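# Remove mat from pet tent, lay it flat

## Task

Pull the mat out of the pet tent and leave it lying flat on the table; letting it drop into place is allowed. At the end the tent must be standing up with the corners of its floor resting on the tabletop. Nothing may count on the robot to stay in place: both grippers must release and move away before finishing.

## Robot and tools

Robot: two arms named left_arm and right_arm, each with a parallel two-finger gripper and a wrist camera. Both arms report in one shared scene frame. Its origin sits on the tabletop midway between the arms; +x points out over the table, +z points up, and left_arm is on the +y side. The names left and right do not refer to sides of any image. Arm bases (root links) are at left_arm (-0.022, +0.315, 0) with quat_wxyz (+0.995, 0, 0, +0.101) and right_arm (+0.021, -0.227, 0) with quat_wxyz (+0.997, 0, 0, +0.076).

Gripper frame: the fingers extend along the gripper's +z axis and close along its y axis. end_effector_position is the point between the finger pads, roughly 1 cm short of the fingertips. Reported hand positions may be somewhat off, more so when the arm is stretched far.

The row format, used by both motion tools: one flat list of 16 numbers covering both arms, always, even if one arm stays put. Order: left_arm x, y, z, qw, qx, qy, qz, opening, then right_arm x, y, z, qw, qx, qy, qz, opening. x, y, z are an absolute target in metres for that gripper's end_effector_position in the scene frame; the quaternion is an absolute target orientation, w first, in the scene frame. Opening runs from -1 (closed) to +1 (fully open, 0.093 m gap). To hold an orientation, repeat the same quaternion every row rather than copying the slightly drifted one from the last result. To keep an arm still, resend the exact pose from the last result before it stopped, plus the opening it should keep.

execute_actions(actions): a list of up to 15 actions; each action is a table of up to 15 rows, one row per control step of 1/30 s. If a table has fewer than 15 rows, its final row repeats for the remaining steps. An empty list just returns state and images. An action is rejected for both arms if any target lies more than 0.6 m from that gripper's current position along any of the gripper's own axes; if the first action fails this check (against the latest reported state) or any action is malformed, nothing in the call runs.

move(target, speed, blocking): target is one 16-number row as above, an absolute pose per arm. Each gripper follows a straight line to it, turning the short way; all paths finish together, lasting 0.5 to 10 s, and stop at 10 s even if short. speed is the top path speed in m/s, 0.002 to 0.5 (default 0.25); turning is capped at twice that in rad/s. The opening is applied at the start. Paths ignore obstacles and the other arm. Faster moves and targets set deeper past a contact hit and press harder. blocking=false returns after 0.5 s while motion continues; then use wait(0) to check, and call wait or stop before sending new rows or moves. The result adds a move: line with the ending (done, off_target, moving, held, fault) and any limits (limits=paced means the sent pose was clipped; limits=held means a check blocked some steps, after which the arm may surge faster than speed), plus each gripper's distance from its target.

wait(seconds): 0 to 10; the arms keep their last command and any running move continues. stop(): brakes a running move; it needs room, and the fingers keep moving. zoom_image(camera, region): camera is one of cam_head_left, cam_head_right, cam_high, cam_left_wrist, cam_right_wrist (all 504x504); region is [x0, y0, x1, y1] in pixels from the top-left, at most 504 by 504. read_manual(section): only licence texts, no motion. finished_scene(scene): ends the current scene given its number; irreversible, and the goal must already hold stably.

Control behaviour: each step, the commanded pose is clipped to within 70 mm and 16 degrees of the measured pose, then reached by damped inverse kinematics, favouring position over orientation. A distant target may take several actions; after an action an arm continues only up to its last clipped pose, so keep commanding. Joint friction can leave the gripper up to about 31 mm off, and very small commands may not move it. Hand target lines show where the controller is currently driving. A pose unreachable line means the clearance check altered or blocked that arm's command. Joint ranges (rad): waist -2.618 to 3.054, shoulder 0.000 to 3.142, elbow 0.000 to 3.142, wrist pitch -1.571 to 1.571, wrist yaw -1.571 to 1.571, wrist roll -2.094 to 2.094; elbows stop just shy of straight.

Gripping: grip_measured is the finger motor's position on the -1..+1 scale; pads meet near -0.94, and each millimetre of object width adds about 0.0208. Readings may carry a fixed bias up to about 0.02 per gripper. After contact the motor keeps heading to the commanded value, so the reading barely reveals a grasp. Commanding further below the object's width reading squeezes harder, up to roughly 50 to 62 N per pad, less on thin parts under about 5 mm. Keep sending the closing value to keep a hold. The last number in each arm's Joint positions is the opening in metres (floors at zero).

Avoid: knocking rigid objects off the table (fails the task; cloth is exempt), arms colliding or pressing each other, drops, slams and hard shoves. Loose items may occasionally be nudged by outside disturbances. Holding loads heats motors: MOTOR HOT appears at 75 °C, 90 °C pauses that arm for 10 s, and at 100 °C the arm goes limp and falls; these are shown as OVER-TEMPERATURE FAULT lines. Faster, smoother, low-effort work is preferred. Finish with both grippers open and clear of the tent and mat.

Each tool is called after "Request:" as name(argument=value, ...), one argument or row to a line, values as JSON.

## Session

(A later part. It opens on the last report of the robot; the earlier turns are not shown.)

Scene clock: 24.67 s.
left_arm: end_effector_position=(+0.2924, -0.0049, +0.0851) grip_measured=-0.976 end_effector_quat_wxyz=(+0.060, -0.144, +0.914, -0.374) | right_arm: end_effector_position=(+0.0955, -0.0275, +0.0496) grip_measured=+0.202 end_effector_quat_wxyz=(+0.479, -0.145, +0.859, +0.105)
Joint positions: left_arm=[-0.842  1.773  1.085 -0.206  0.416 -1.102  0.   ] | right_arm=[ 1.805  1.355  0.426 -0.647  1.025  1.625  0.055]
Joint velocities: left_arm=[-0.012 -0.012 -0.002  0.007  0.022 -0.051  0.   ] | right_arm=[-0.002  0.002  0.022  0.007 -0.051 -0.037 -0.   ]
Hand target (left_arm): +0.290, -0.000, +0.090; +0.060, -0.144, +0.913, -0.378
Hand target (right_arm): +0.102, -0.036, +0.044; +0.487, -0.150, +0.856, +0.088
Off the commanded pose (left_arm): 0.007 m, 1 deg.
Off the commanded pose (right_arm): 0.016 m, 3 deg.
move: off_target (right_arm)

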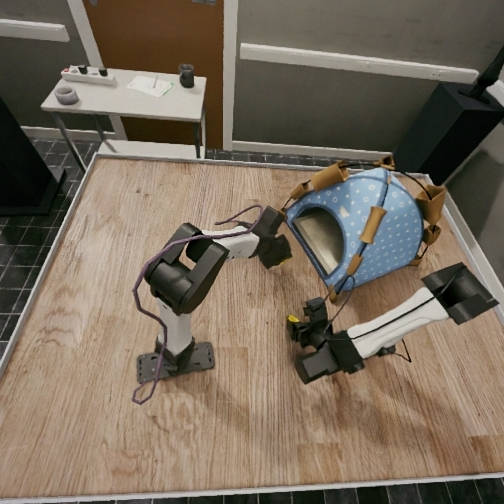

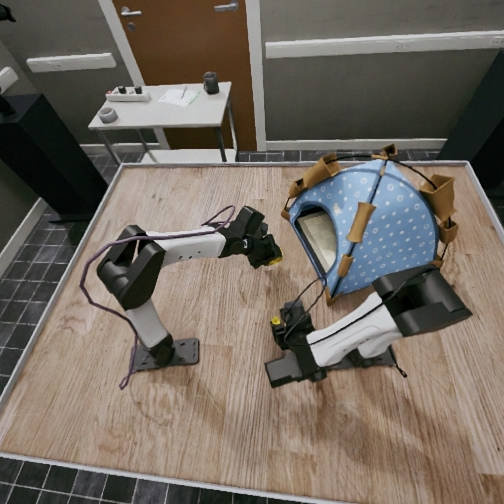

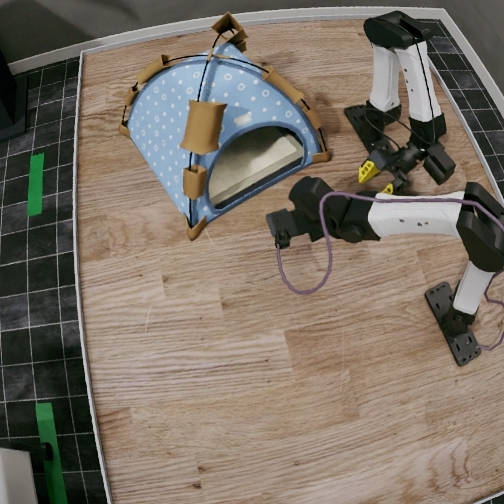

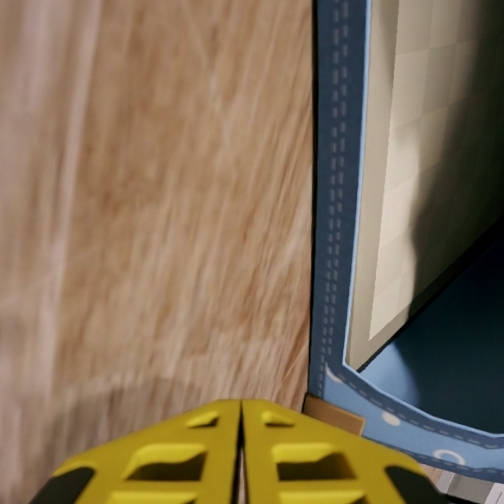

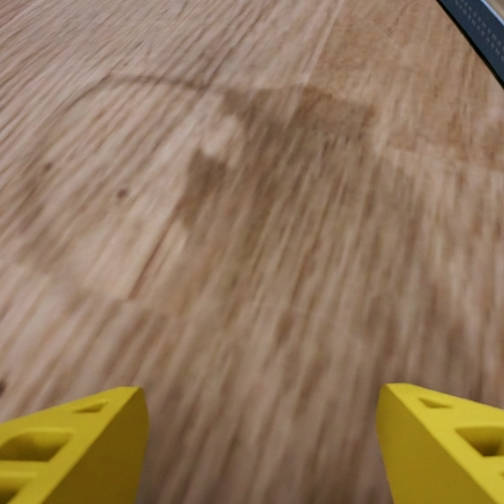

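Request:
move(
  target=[0.32,-0.135,0.085,0.041,-0.151,0.954,-0.256,0,0.105,-0.04,0.045,0.49,-0.15,0.853,0.087,0.2],
  speed=0.15,
)

Request:
move(
  target=[0.322,-0.145,0.03,0.041,-0.151,0.954,-0.256,0,0.105,-0.04,0.045,0.49,-0.15,0.853,0.087,0.2],
  speed=0.05,
)

Scene clock: 28.93 s.
left_arm: end_effector_position=(+0.3169, -0.1313, +0.0830) grip_measured=-0.002 end_effector_quat_wxyz=(+0.035, -0.148, +0.954, -0.257) | right_arm: end_effector_position=(+0.1004, -0.0339, +0.0467) grip_measured=+0.202 end_effector_quat_wxyz=(+0.486, -0.150, +0.856, +0.093)
Joint positions: left_arm=[-1.06   2.301  1.997 -0.782  0.207 -1.218  0.045] | right_arm=[ 1.796  1.355  0.403 -0.642  1.035  1.614  0.055]
Joint velocities: left_arm=[ 0.002  0.007  0.017 -0.051  0.022  0.007 -0.001] | right_arm=[-0.022 -0.027 -0.017 -0.007 -0.037 -0.007  0.001]
Hand target (left_arm): +0.321, -0.135, +0.086; +0.040, -0.150, +0.953, -0.259
Hand target (right_arm): +0.105, -0.040, +0.045; +0.491, -0.150, +0.854, +0.087
Off the commanded pose (left_arm): 0.005 m, 1 deg.
Off the commanded pose (right_arm): 0.008 m, 1 deg.
move: done

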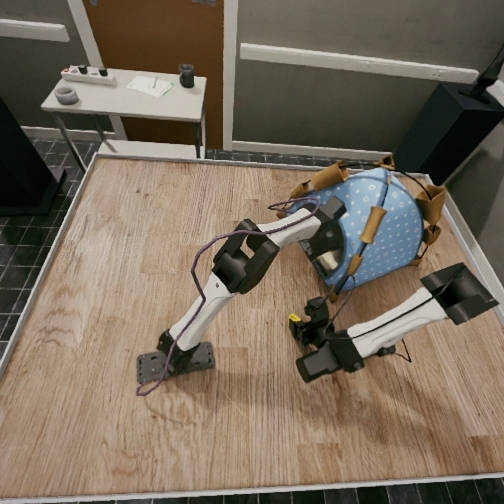

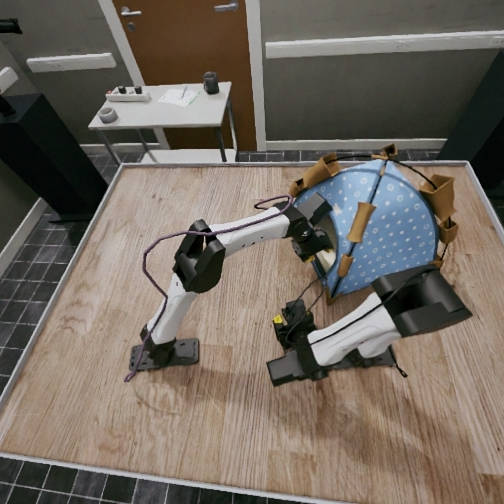

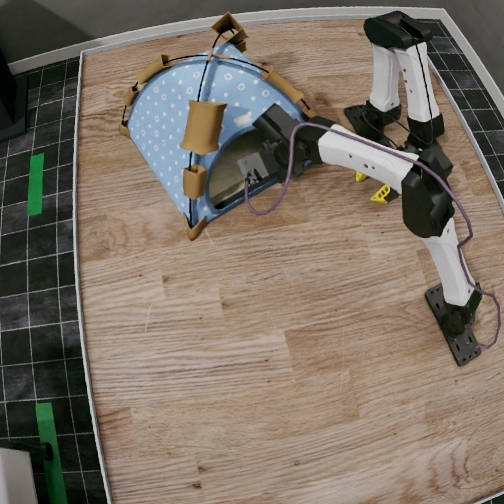

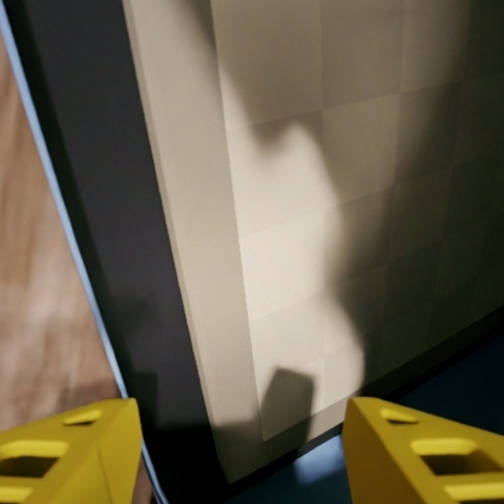

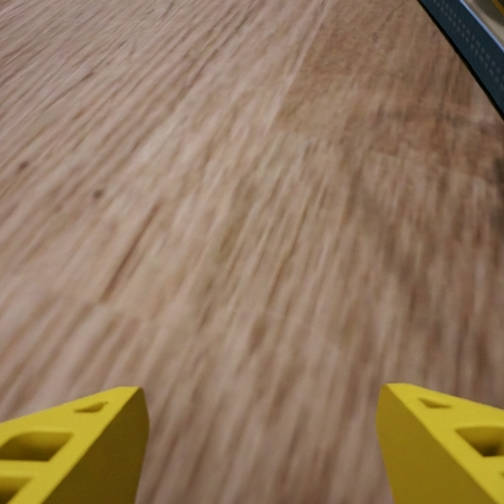

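Scene clock: 30.37 s.
left_arm: end_effector_position=(+0.3285, -0.1494, +0.0503) grip_measured=-0.002 end_effector_quat_wxyz=(+0.048, -0.147, +0.949, -0.275) | right_arm: end_effector_position=(+0.1004, -0.0339, +0.0467) grip_measured=+0.202 end_effector_quat_wxyz=(+0.486, -0.150, +0.856, +0.093)
Joint positions: left_arm=[-1.067  2.376  1.975 -0.638  0.2   -1.228  0.045] | right_arm=[ 1.796  1.355  0.403 -0.642  1.035  1.614  0.055]
Joint velocities: left_arm=[-0.002  0.012  0.002  0.11  -0.007 -0.007  0.001] | right_arm=[-0.007  0.002 -0.012 -0.037 -0.007  0.007 -0.   ]
Hand target (left_arm): +0.323, -0.145, +0.030; +0.041, -0.151, +0.954, -0.256
Hand target (right_arm): +0.105, -0.040, +0.045; +0.491, -0.150, +0.854, +0.087
Off the commanded pose (left_arm): 0.022 m, 2 deg.
Off the commanded pose (right_arm): 0.008 m, 1 deg.
move: off_target (left_arm)

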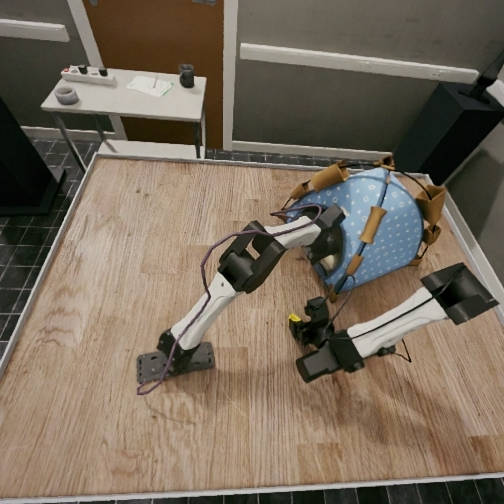

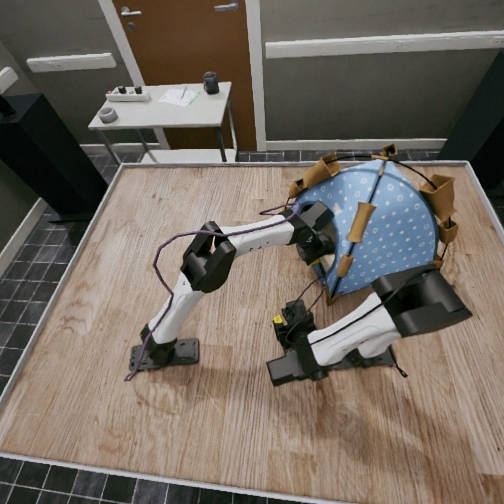

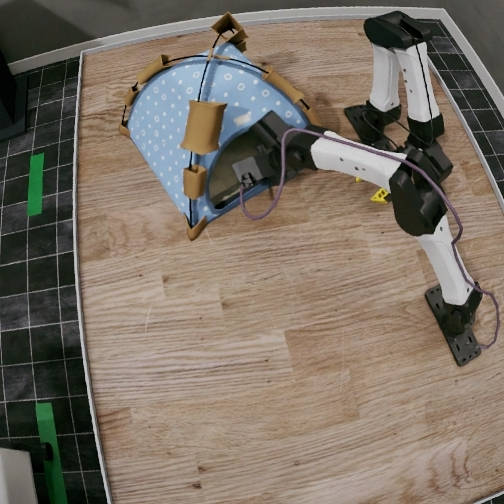

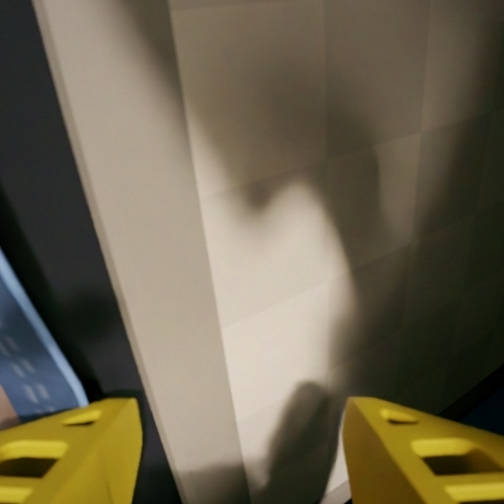

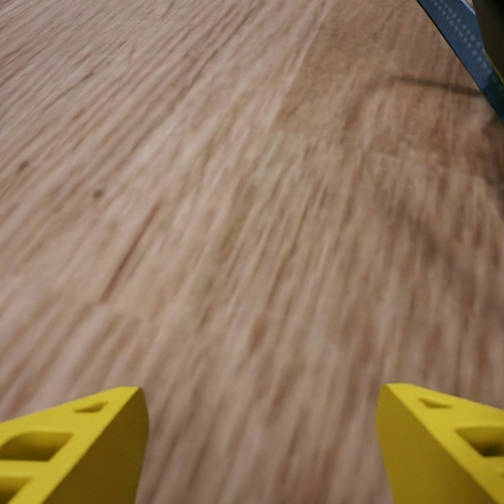

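Request:
move(
  target=[0.325,-0.15,0.08,0.041,-0.151,0.954,-0.256,0,0.105,-0.04,0.045,0.49,-0.15,0.853,0.087,0.2],
)

Request:
move(
  target=[0.33,-0.172,0.075,0.041,-0.151,0.954,-0.256,0,0.105,-0.04,0.045,0.49,-0.15,0.853,0.087,0.2],
)

Request:
move(
  target=[0.33,-0.17,0.045,0.041,-0.151,0.954,-0.256,0,0.105,-0.04,0.045,0.49,-0.15,0.853,0.087,0.2],
)

Request:
move(
  target=[0.322,-0.14,0.02,0.041,-0.151,0.954,-0.256,0,0.105,-0.04,0.045,0.49,-0.15,0.853,0.087,0.2],
  speed=0.1,
)

Scene clock: 42.40 s.
left_arm: end_effector_position=(+0.3245, -0.1436, +0.0768) grip_measured=-0.002 end_effector_quat_wxyz=(+0.037, -0.152, +0.954, -0.254) | right_arm: end_effector_position=(+0.1004, -0.0339, +0.0467) grip_measured=+0.202 end_effector_quat_wxyz=(+0.486, -0.150, +0.856, +0.093)
Joint positions: left_arm=[-1.067  2.376  2.104 -0.815  0.196 -1.231  0.045] | right_arm=[ 1.796  1.355  0.403 -0.642  1.035  1.614  0.055]
Joint velocities: left_arm=[-0.012  0.012 -0.012 -0.051  0.007 -0.037  0.001] | right_arm=[ 0.012 -0.002 -0.007 -0.051 -0.095 -0.007 -0.001]
Hand target (left_arm): +0.324, -0.149, +0.080; +0.041, -0.151, +0.954, -0.257
Hand target (right_arm): +0.105, -0.040, +0.045; +0.491, -0.150, +0.854, +0.087
Off the commanded pose (left_arm): 0.007 m, 1 deg.
Off the commanded pose (right_arm): 0.008 m, 1 deg.
move: done

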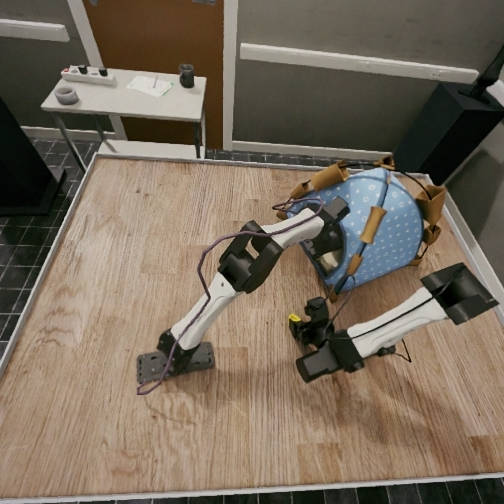

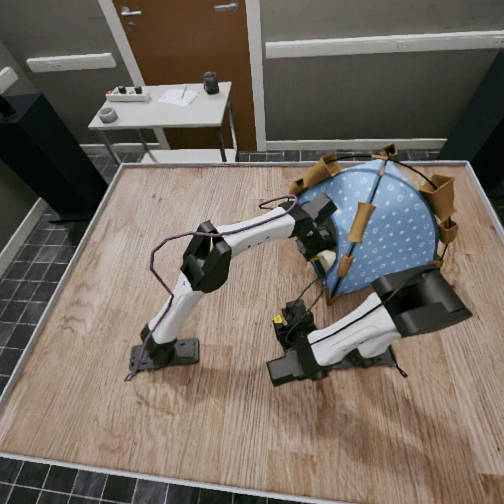

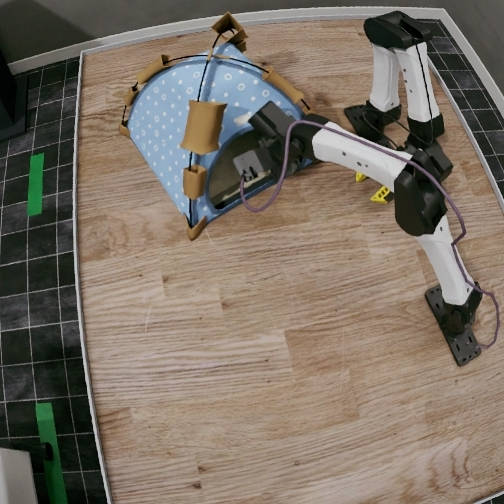

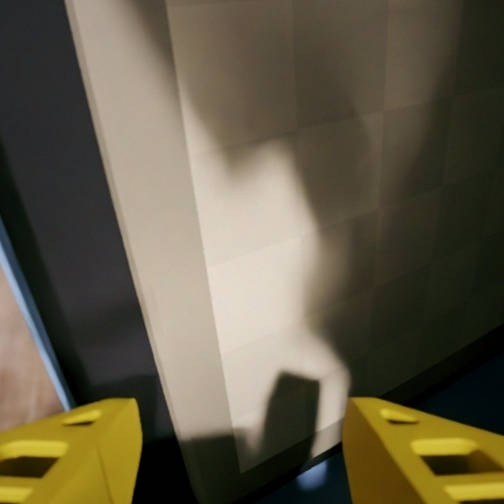

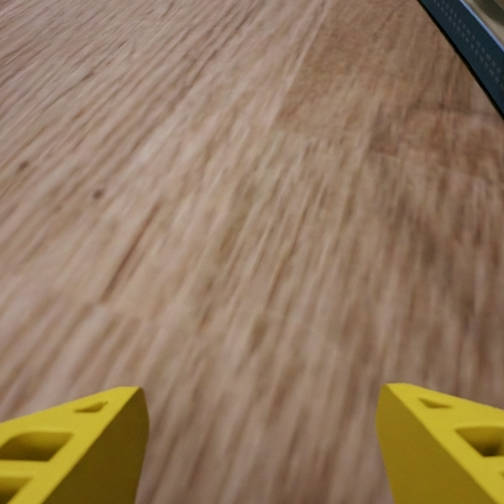

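Scene clock: 43.27 s.
left_arm: end_effector_position=(+0.3287, -0.1681, +0.0720) grip_measured=-0.002 end_effector_quat_wxyz=(+0.036, -0.150, +0.955, -0.255) | right_arm: end_effector_position=(+0.1004, -0.0339, +0.0467) grip_measured=+0.202 end_effector_quat_wxyz=(+0.486, -0.150, +0.856, +0.093)
Joint positions: left_arm=[-1.091  2.501  2.309 -0.89   0.187 -1.248  0.045] | right_arm=[ 1.796  1.355  0.403 -0.642  1.035  1.614  0.055]
Joint velocities: left_arm=[-0.007 -0.022  0.017  0.022  0.007  0.037 -0.002] | right_arm=[ 0.012 -0.007  0.002 -0.022 -0.022  0.037 -0.002]
Hand target (left_arm): +0.330, -0.172, +0.075; +0.041, -0.151, +0.954, -0.257
Hand target (right_arm): +0.105, -0.040, +0.045; +0.491, -0.150, +0.854, +0.087
Off the commanded pose (left_arm): 0.005 m, 1 deg.
Off the commanded pose (right_arm): 0.008 m, 1 deg.
move: done

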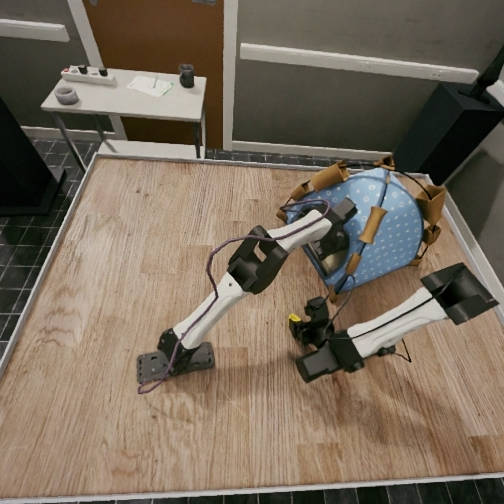

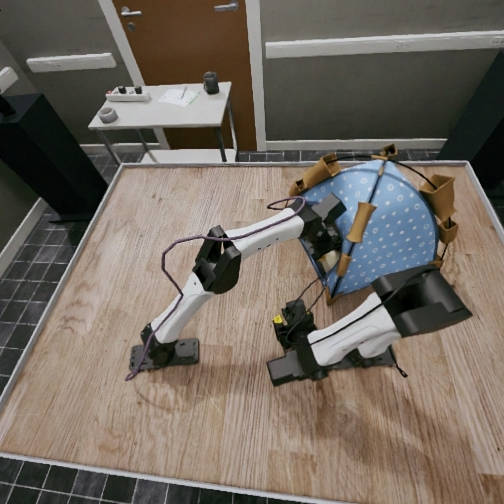

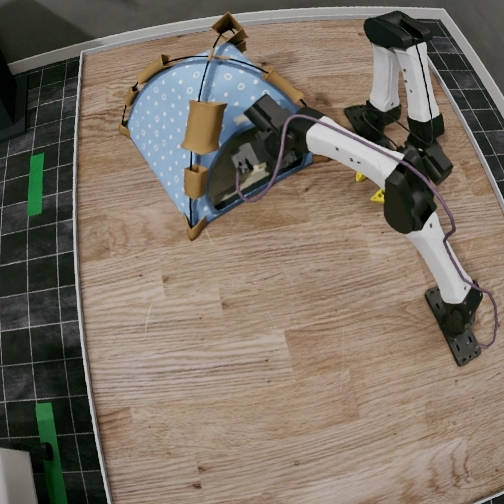

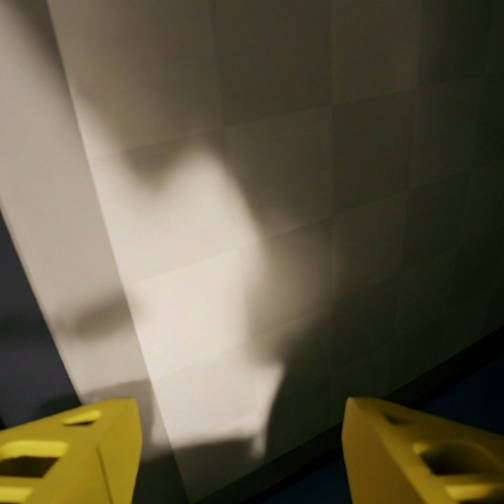

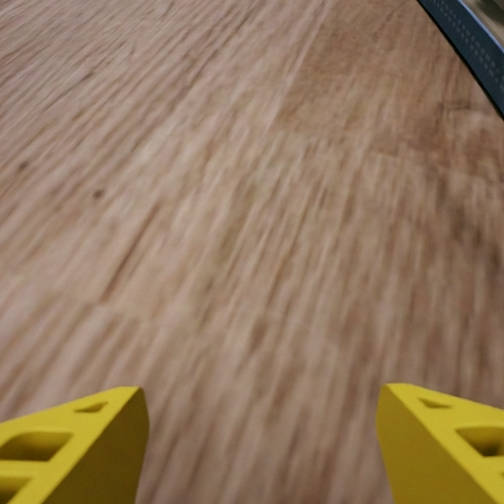

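Scene clock: 44.17 s.
left_arm: end_effector_position=(+0.3310, -0.1709, +0.0552) grip_measured=-0.002 end_effector_quat_wxyz=(+0.040, -0.149, +0.953, -0.262) | right_arm: end_effector_position=(+0.1004, -0.0339, +0.0467) grip_measured=+0.202 end_effector_quat_wxyz=(+0.486, -0.150, +0.856, +0.093)
Joint positions: left_arm=[-1.091  2.501  2.235 -0.8    0.187 -1.248  0.045] | right_arm=[ 1.796  1.355  0.403 -0.642  1.035  1.614  0.055]
Joint velocities: left_arm=[ 0.012 -0.002  0.002  0.051  0.007  0.007  0.001] | right_arm=[-0.002  0.022 -0.012 -0.007 -0.066 -0.007 -0.   ]
Hand target (left_arm): +0.330, -0.170, +0.045; +0.041, -0.151, +0.954, -0.256
Hand target (right_arm): +0.105, -0.040, +0.045; +0.491, -0.150, +0.854, +0.087
Off the commanded pose (left_arm): 0.010 m, 1 deg.
Off the commanded pose (right_arm): 0.008 m, 1 deg.
move: done

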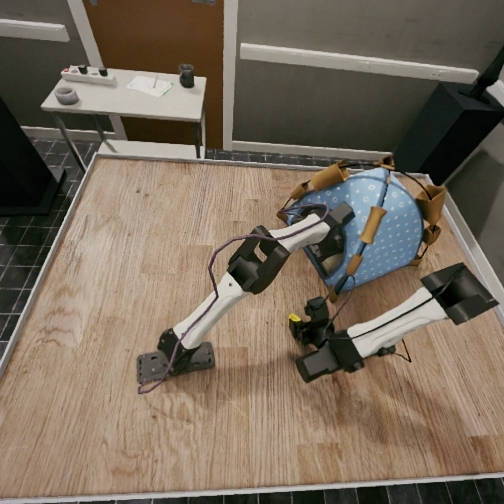

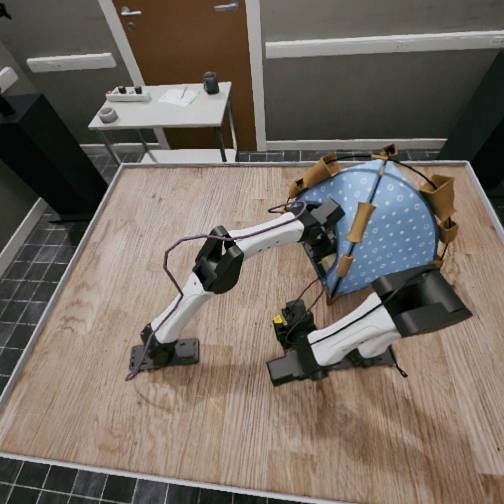

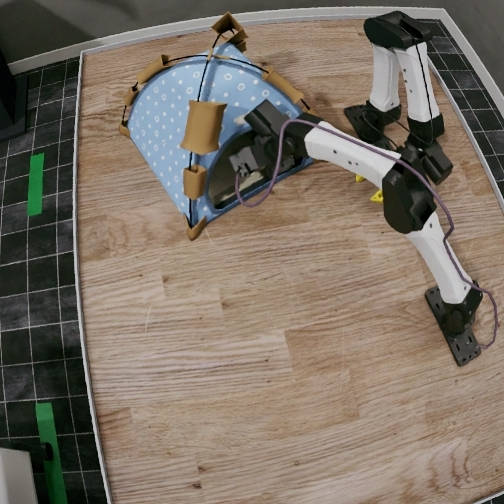

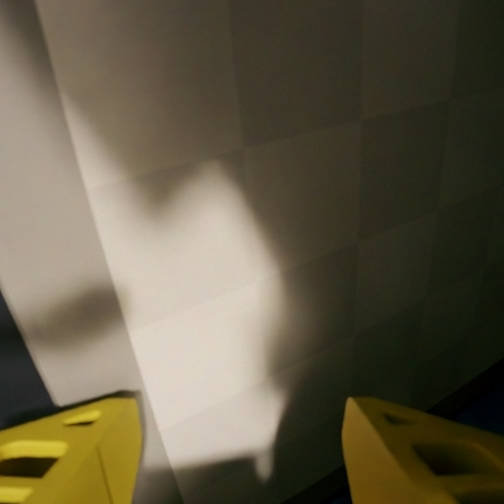

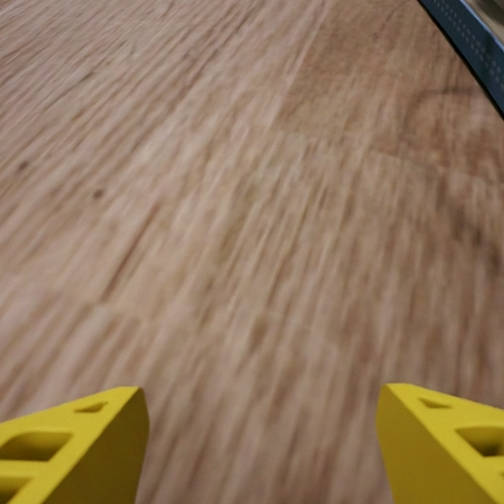

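Scene clock: 44.97 s.
left_arm: end_effector_position=(+0.3248, -0.1586, +0.0430) grip_measured=-0.002 end_effector_quat_wxyz=(+0.050, -0.142, +0.946, -0.287) | right_arm: end_effector_position=(+0.1004, -0.0339, +0.0467) grip_measured=+0.202 end_effector_quat_wxyz=(+0.486, -0.150, +0.856, +0.093)
Joint positions: left_arm=[-1.082  2.384  1.948 -0.576  0.203 -1.237  0.045] | right_arm=[ 1.796  1.355  0.403 -0.642  1.035  1.614  0.055]
Joint velocities: left_arm=[ 0.017 -0.022 -0.022  0.007  0.007 -0.022 -0.001] | right_arm=[ 0.007  0.017 -0.022  0.022  0.007 -0.022 -0.001]
Hand target (left_arm): +0.322, -0.141, +0.020; +0.041, -0.151, +0.954, -0.256
Hand target (right_arm): +0.105, -0.040, +0.045; +0.491, -0.150, +0.854, +0.087
Off the commanded pose (left_arm): 0.030 m, 4 deg.
Off the commanded pose (right_arm): 0.008 m, 1 deg.
move: off_target (left_arm)

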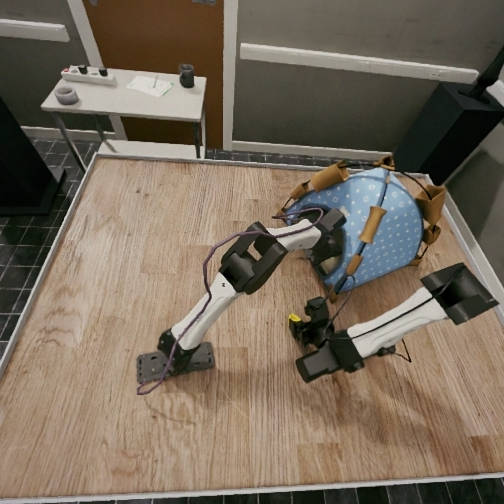

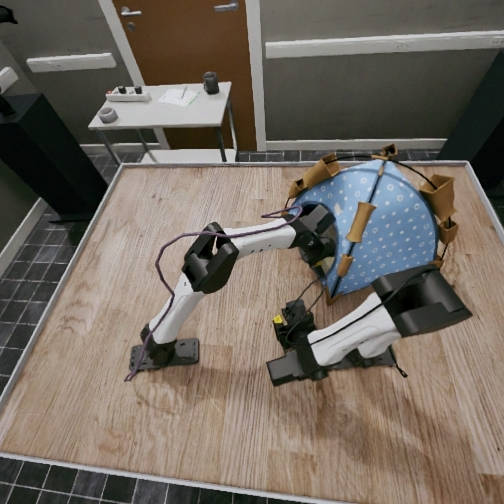

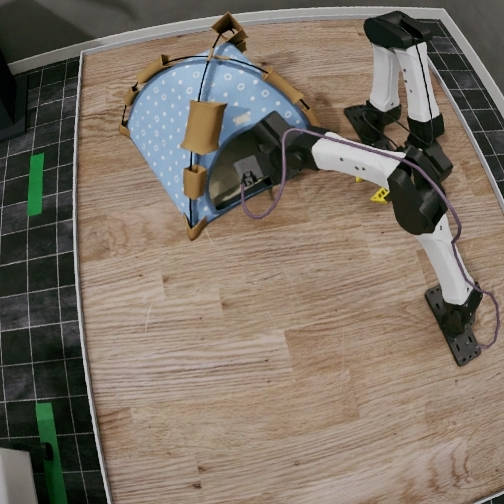

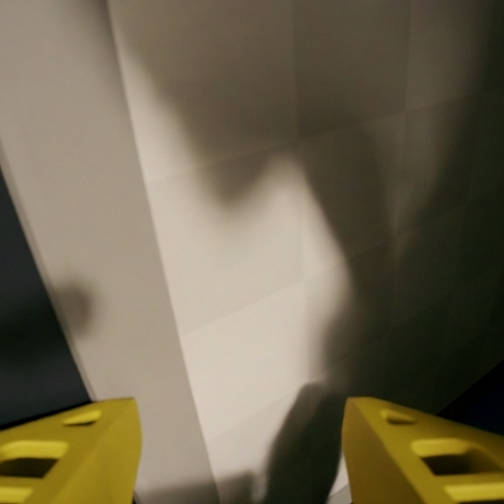

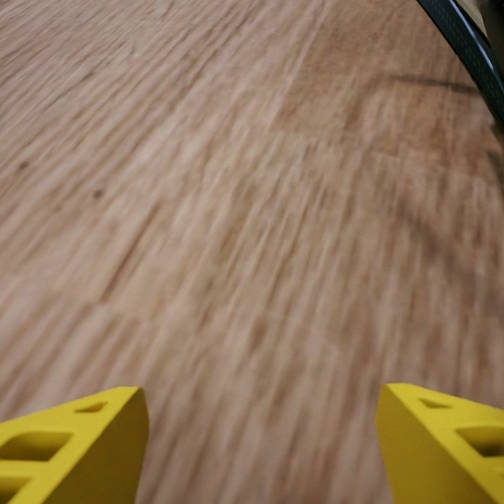

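The mat is thick; straddling the edge probably. Close.

Request:
move(
  target=[0.327,-0.165,0.008,0.06,-0.144,0.912,-0.378,-1,0.105,-0.04,0.045,0.49,-0.15,0.853,0.087,0.2],
  speed=0.1,
)

Request:
move(
  target=[0.325,-0.16,0.085,0.06,-0.144,0.912,-0.378,-1,0.105,-0.04,0.045,0.49,-0.15,0.853,0.087,0.2],
  speed=0.15,
)

Scene clock: 48.43 s.
left_arm: end_effector_position=(+0.3326, -0.1762, +0.0333) grip_measured=-0.976 end_effector_quat_wxyz=(+0.071, -0.134, +0.903, -0.401) | right_arm: end_effector_position=(+0.1004, -0.0339, +0.0467) grip_measured=+0.202 end_effector_quat_wxyz=(+0.486, -0.150, +0.856, +0.093)
Joint positions: left_arm=[-1.069  2.347  1.679 -0.102  0.28  -1.282  0.   ] | right_arm=[ 1.796  1.355  0.403 -0.642  1.035  1.614  0.055]
Joint velocities: left_arm=[-0.017 -0.007 -0.017  0.037  0.007 -0.066  0.   ] | right_arm=[ 0.007 -0.012  0.002  0.007 -0.007 -0.022  0.001]
Hand target (left_arm): +0.328, -0.165, +0.009; +0.060, -0.145, +0.912, -0.378
Hand target (right_arm): +0.105, -0.040, +0.045; +0.491, -0.150, +0.854, +0.087
Off the commanded pose (left_arm): 0.028 m, 3 deg.
Off the commanded pose (right_arm): 0.008 m, 1 deg.
move: off_target (left_arm)

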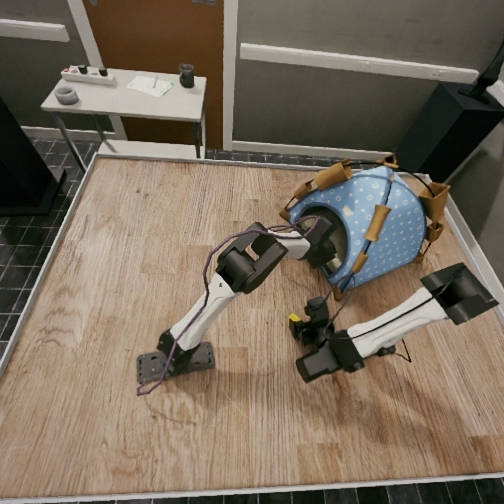

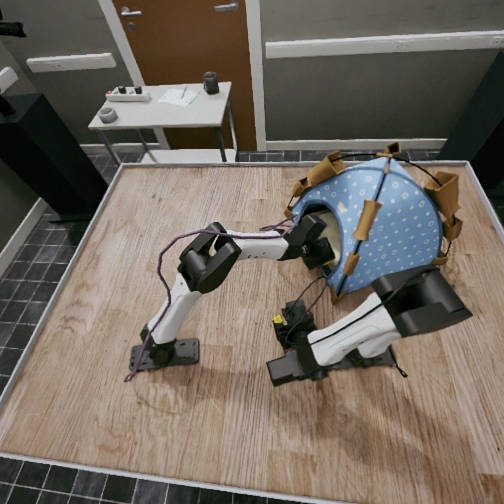

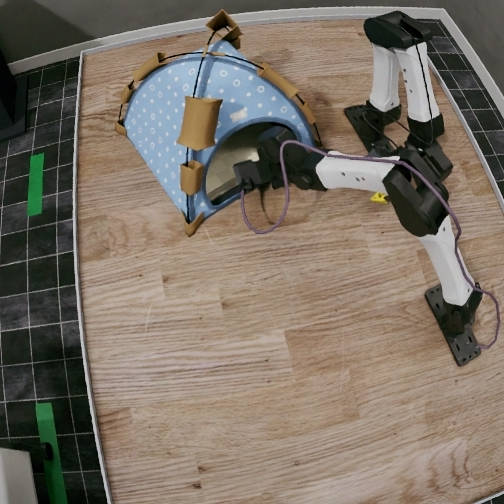

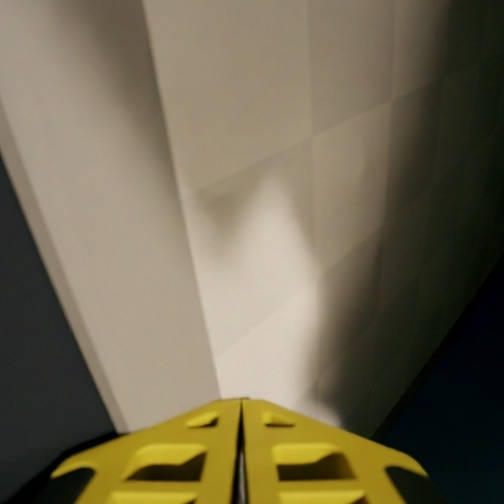

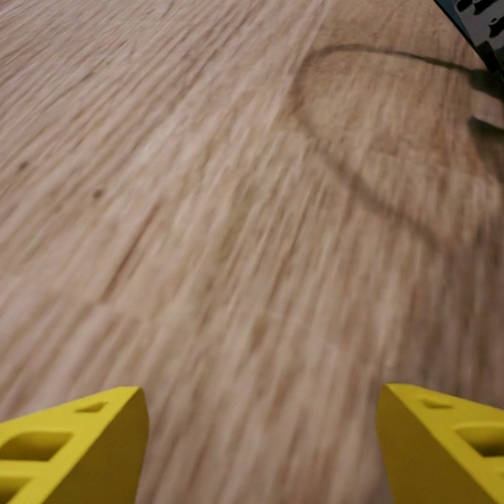

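Scene clock: 49.50 s.
left_arm: end_effector_position=(+0.3161, -0.1570, +0.0624) grip_measured=-0.976 end_effector_quat_wxyz=(+0.046, -0.144, +0.920, -0.362) | right_arm: end_effector_position=(+0.1004, -0.0339, +0.0467) grip_measured=+0.202 end_effector_quat_wxyz=(+0.486, -0.150, +0.856, +0.093)
Joint positions: left_arm=[-1.069  2.25   1.701 -0.319  0.281 -1.282  0.   ] | right_arm=[ 1.796  1.355  0.403 -0.642  1.035  1.614  0.055]
Joint velocities: left_arm=[-0.012 -0.007  0.002  0.051 -0.007  0.037  0.   ] | right_arm=[ 0.007 -0.012 -0.002 -0.007 -0.051  0.022  0.001]
Hand target (left_arm): +0.324, -0.159, +0.085; +0.060, -0.144, +0.913, -0.378
Hand target (right_arm): +0.105, -0.040, +0.045; +0.491, -0.150, +0.854, +0.087
Off the commanded pose (left_arm): 0.024 m, 3 deg.
Off the commanded pose (right_arm): 0.008 m, 1 deg.
move: off_target (left_arm)

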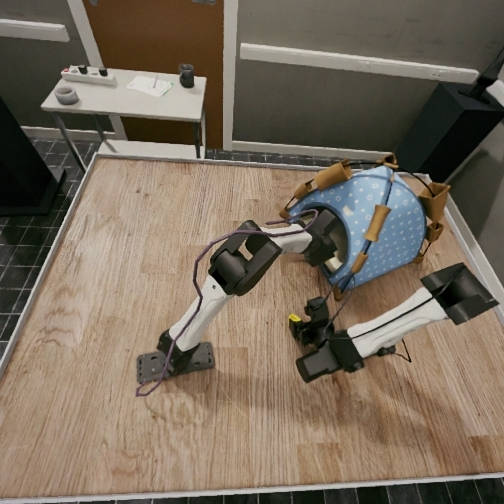

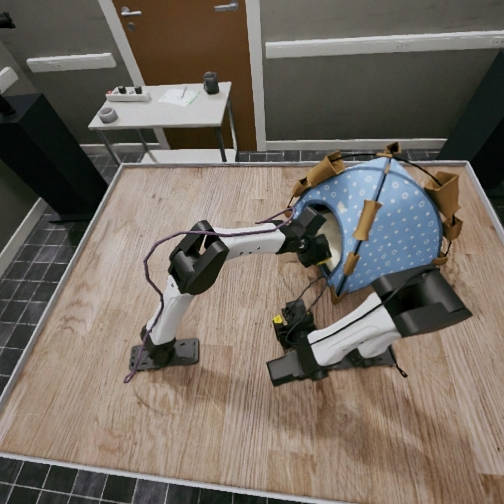

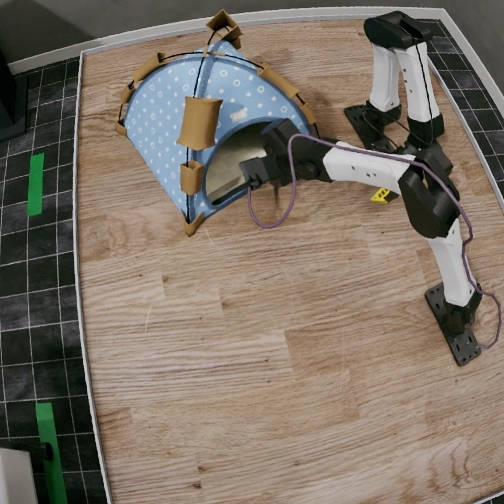

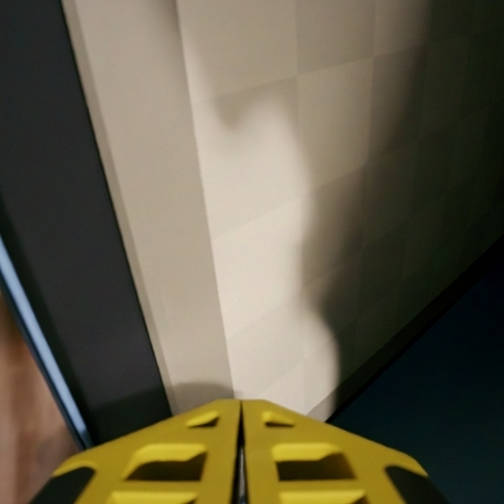

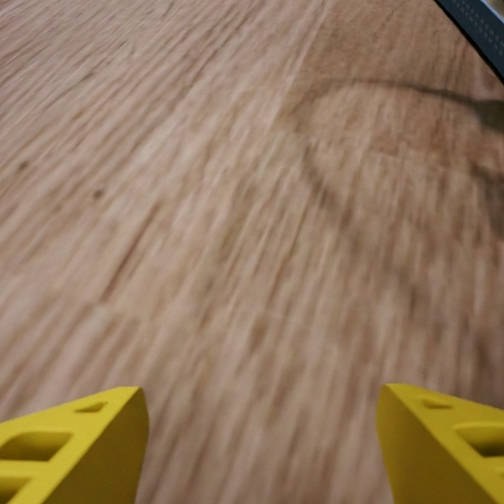

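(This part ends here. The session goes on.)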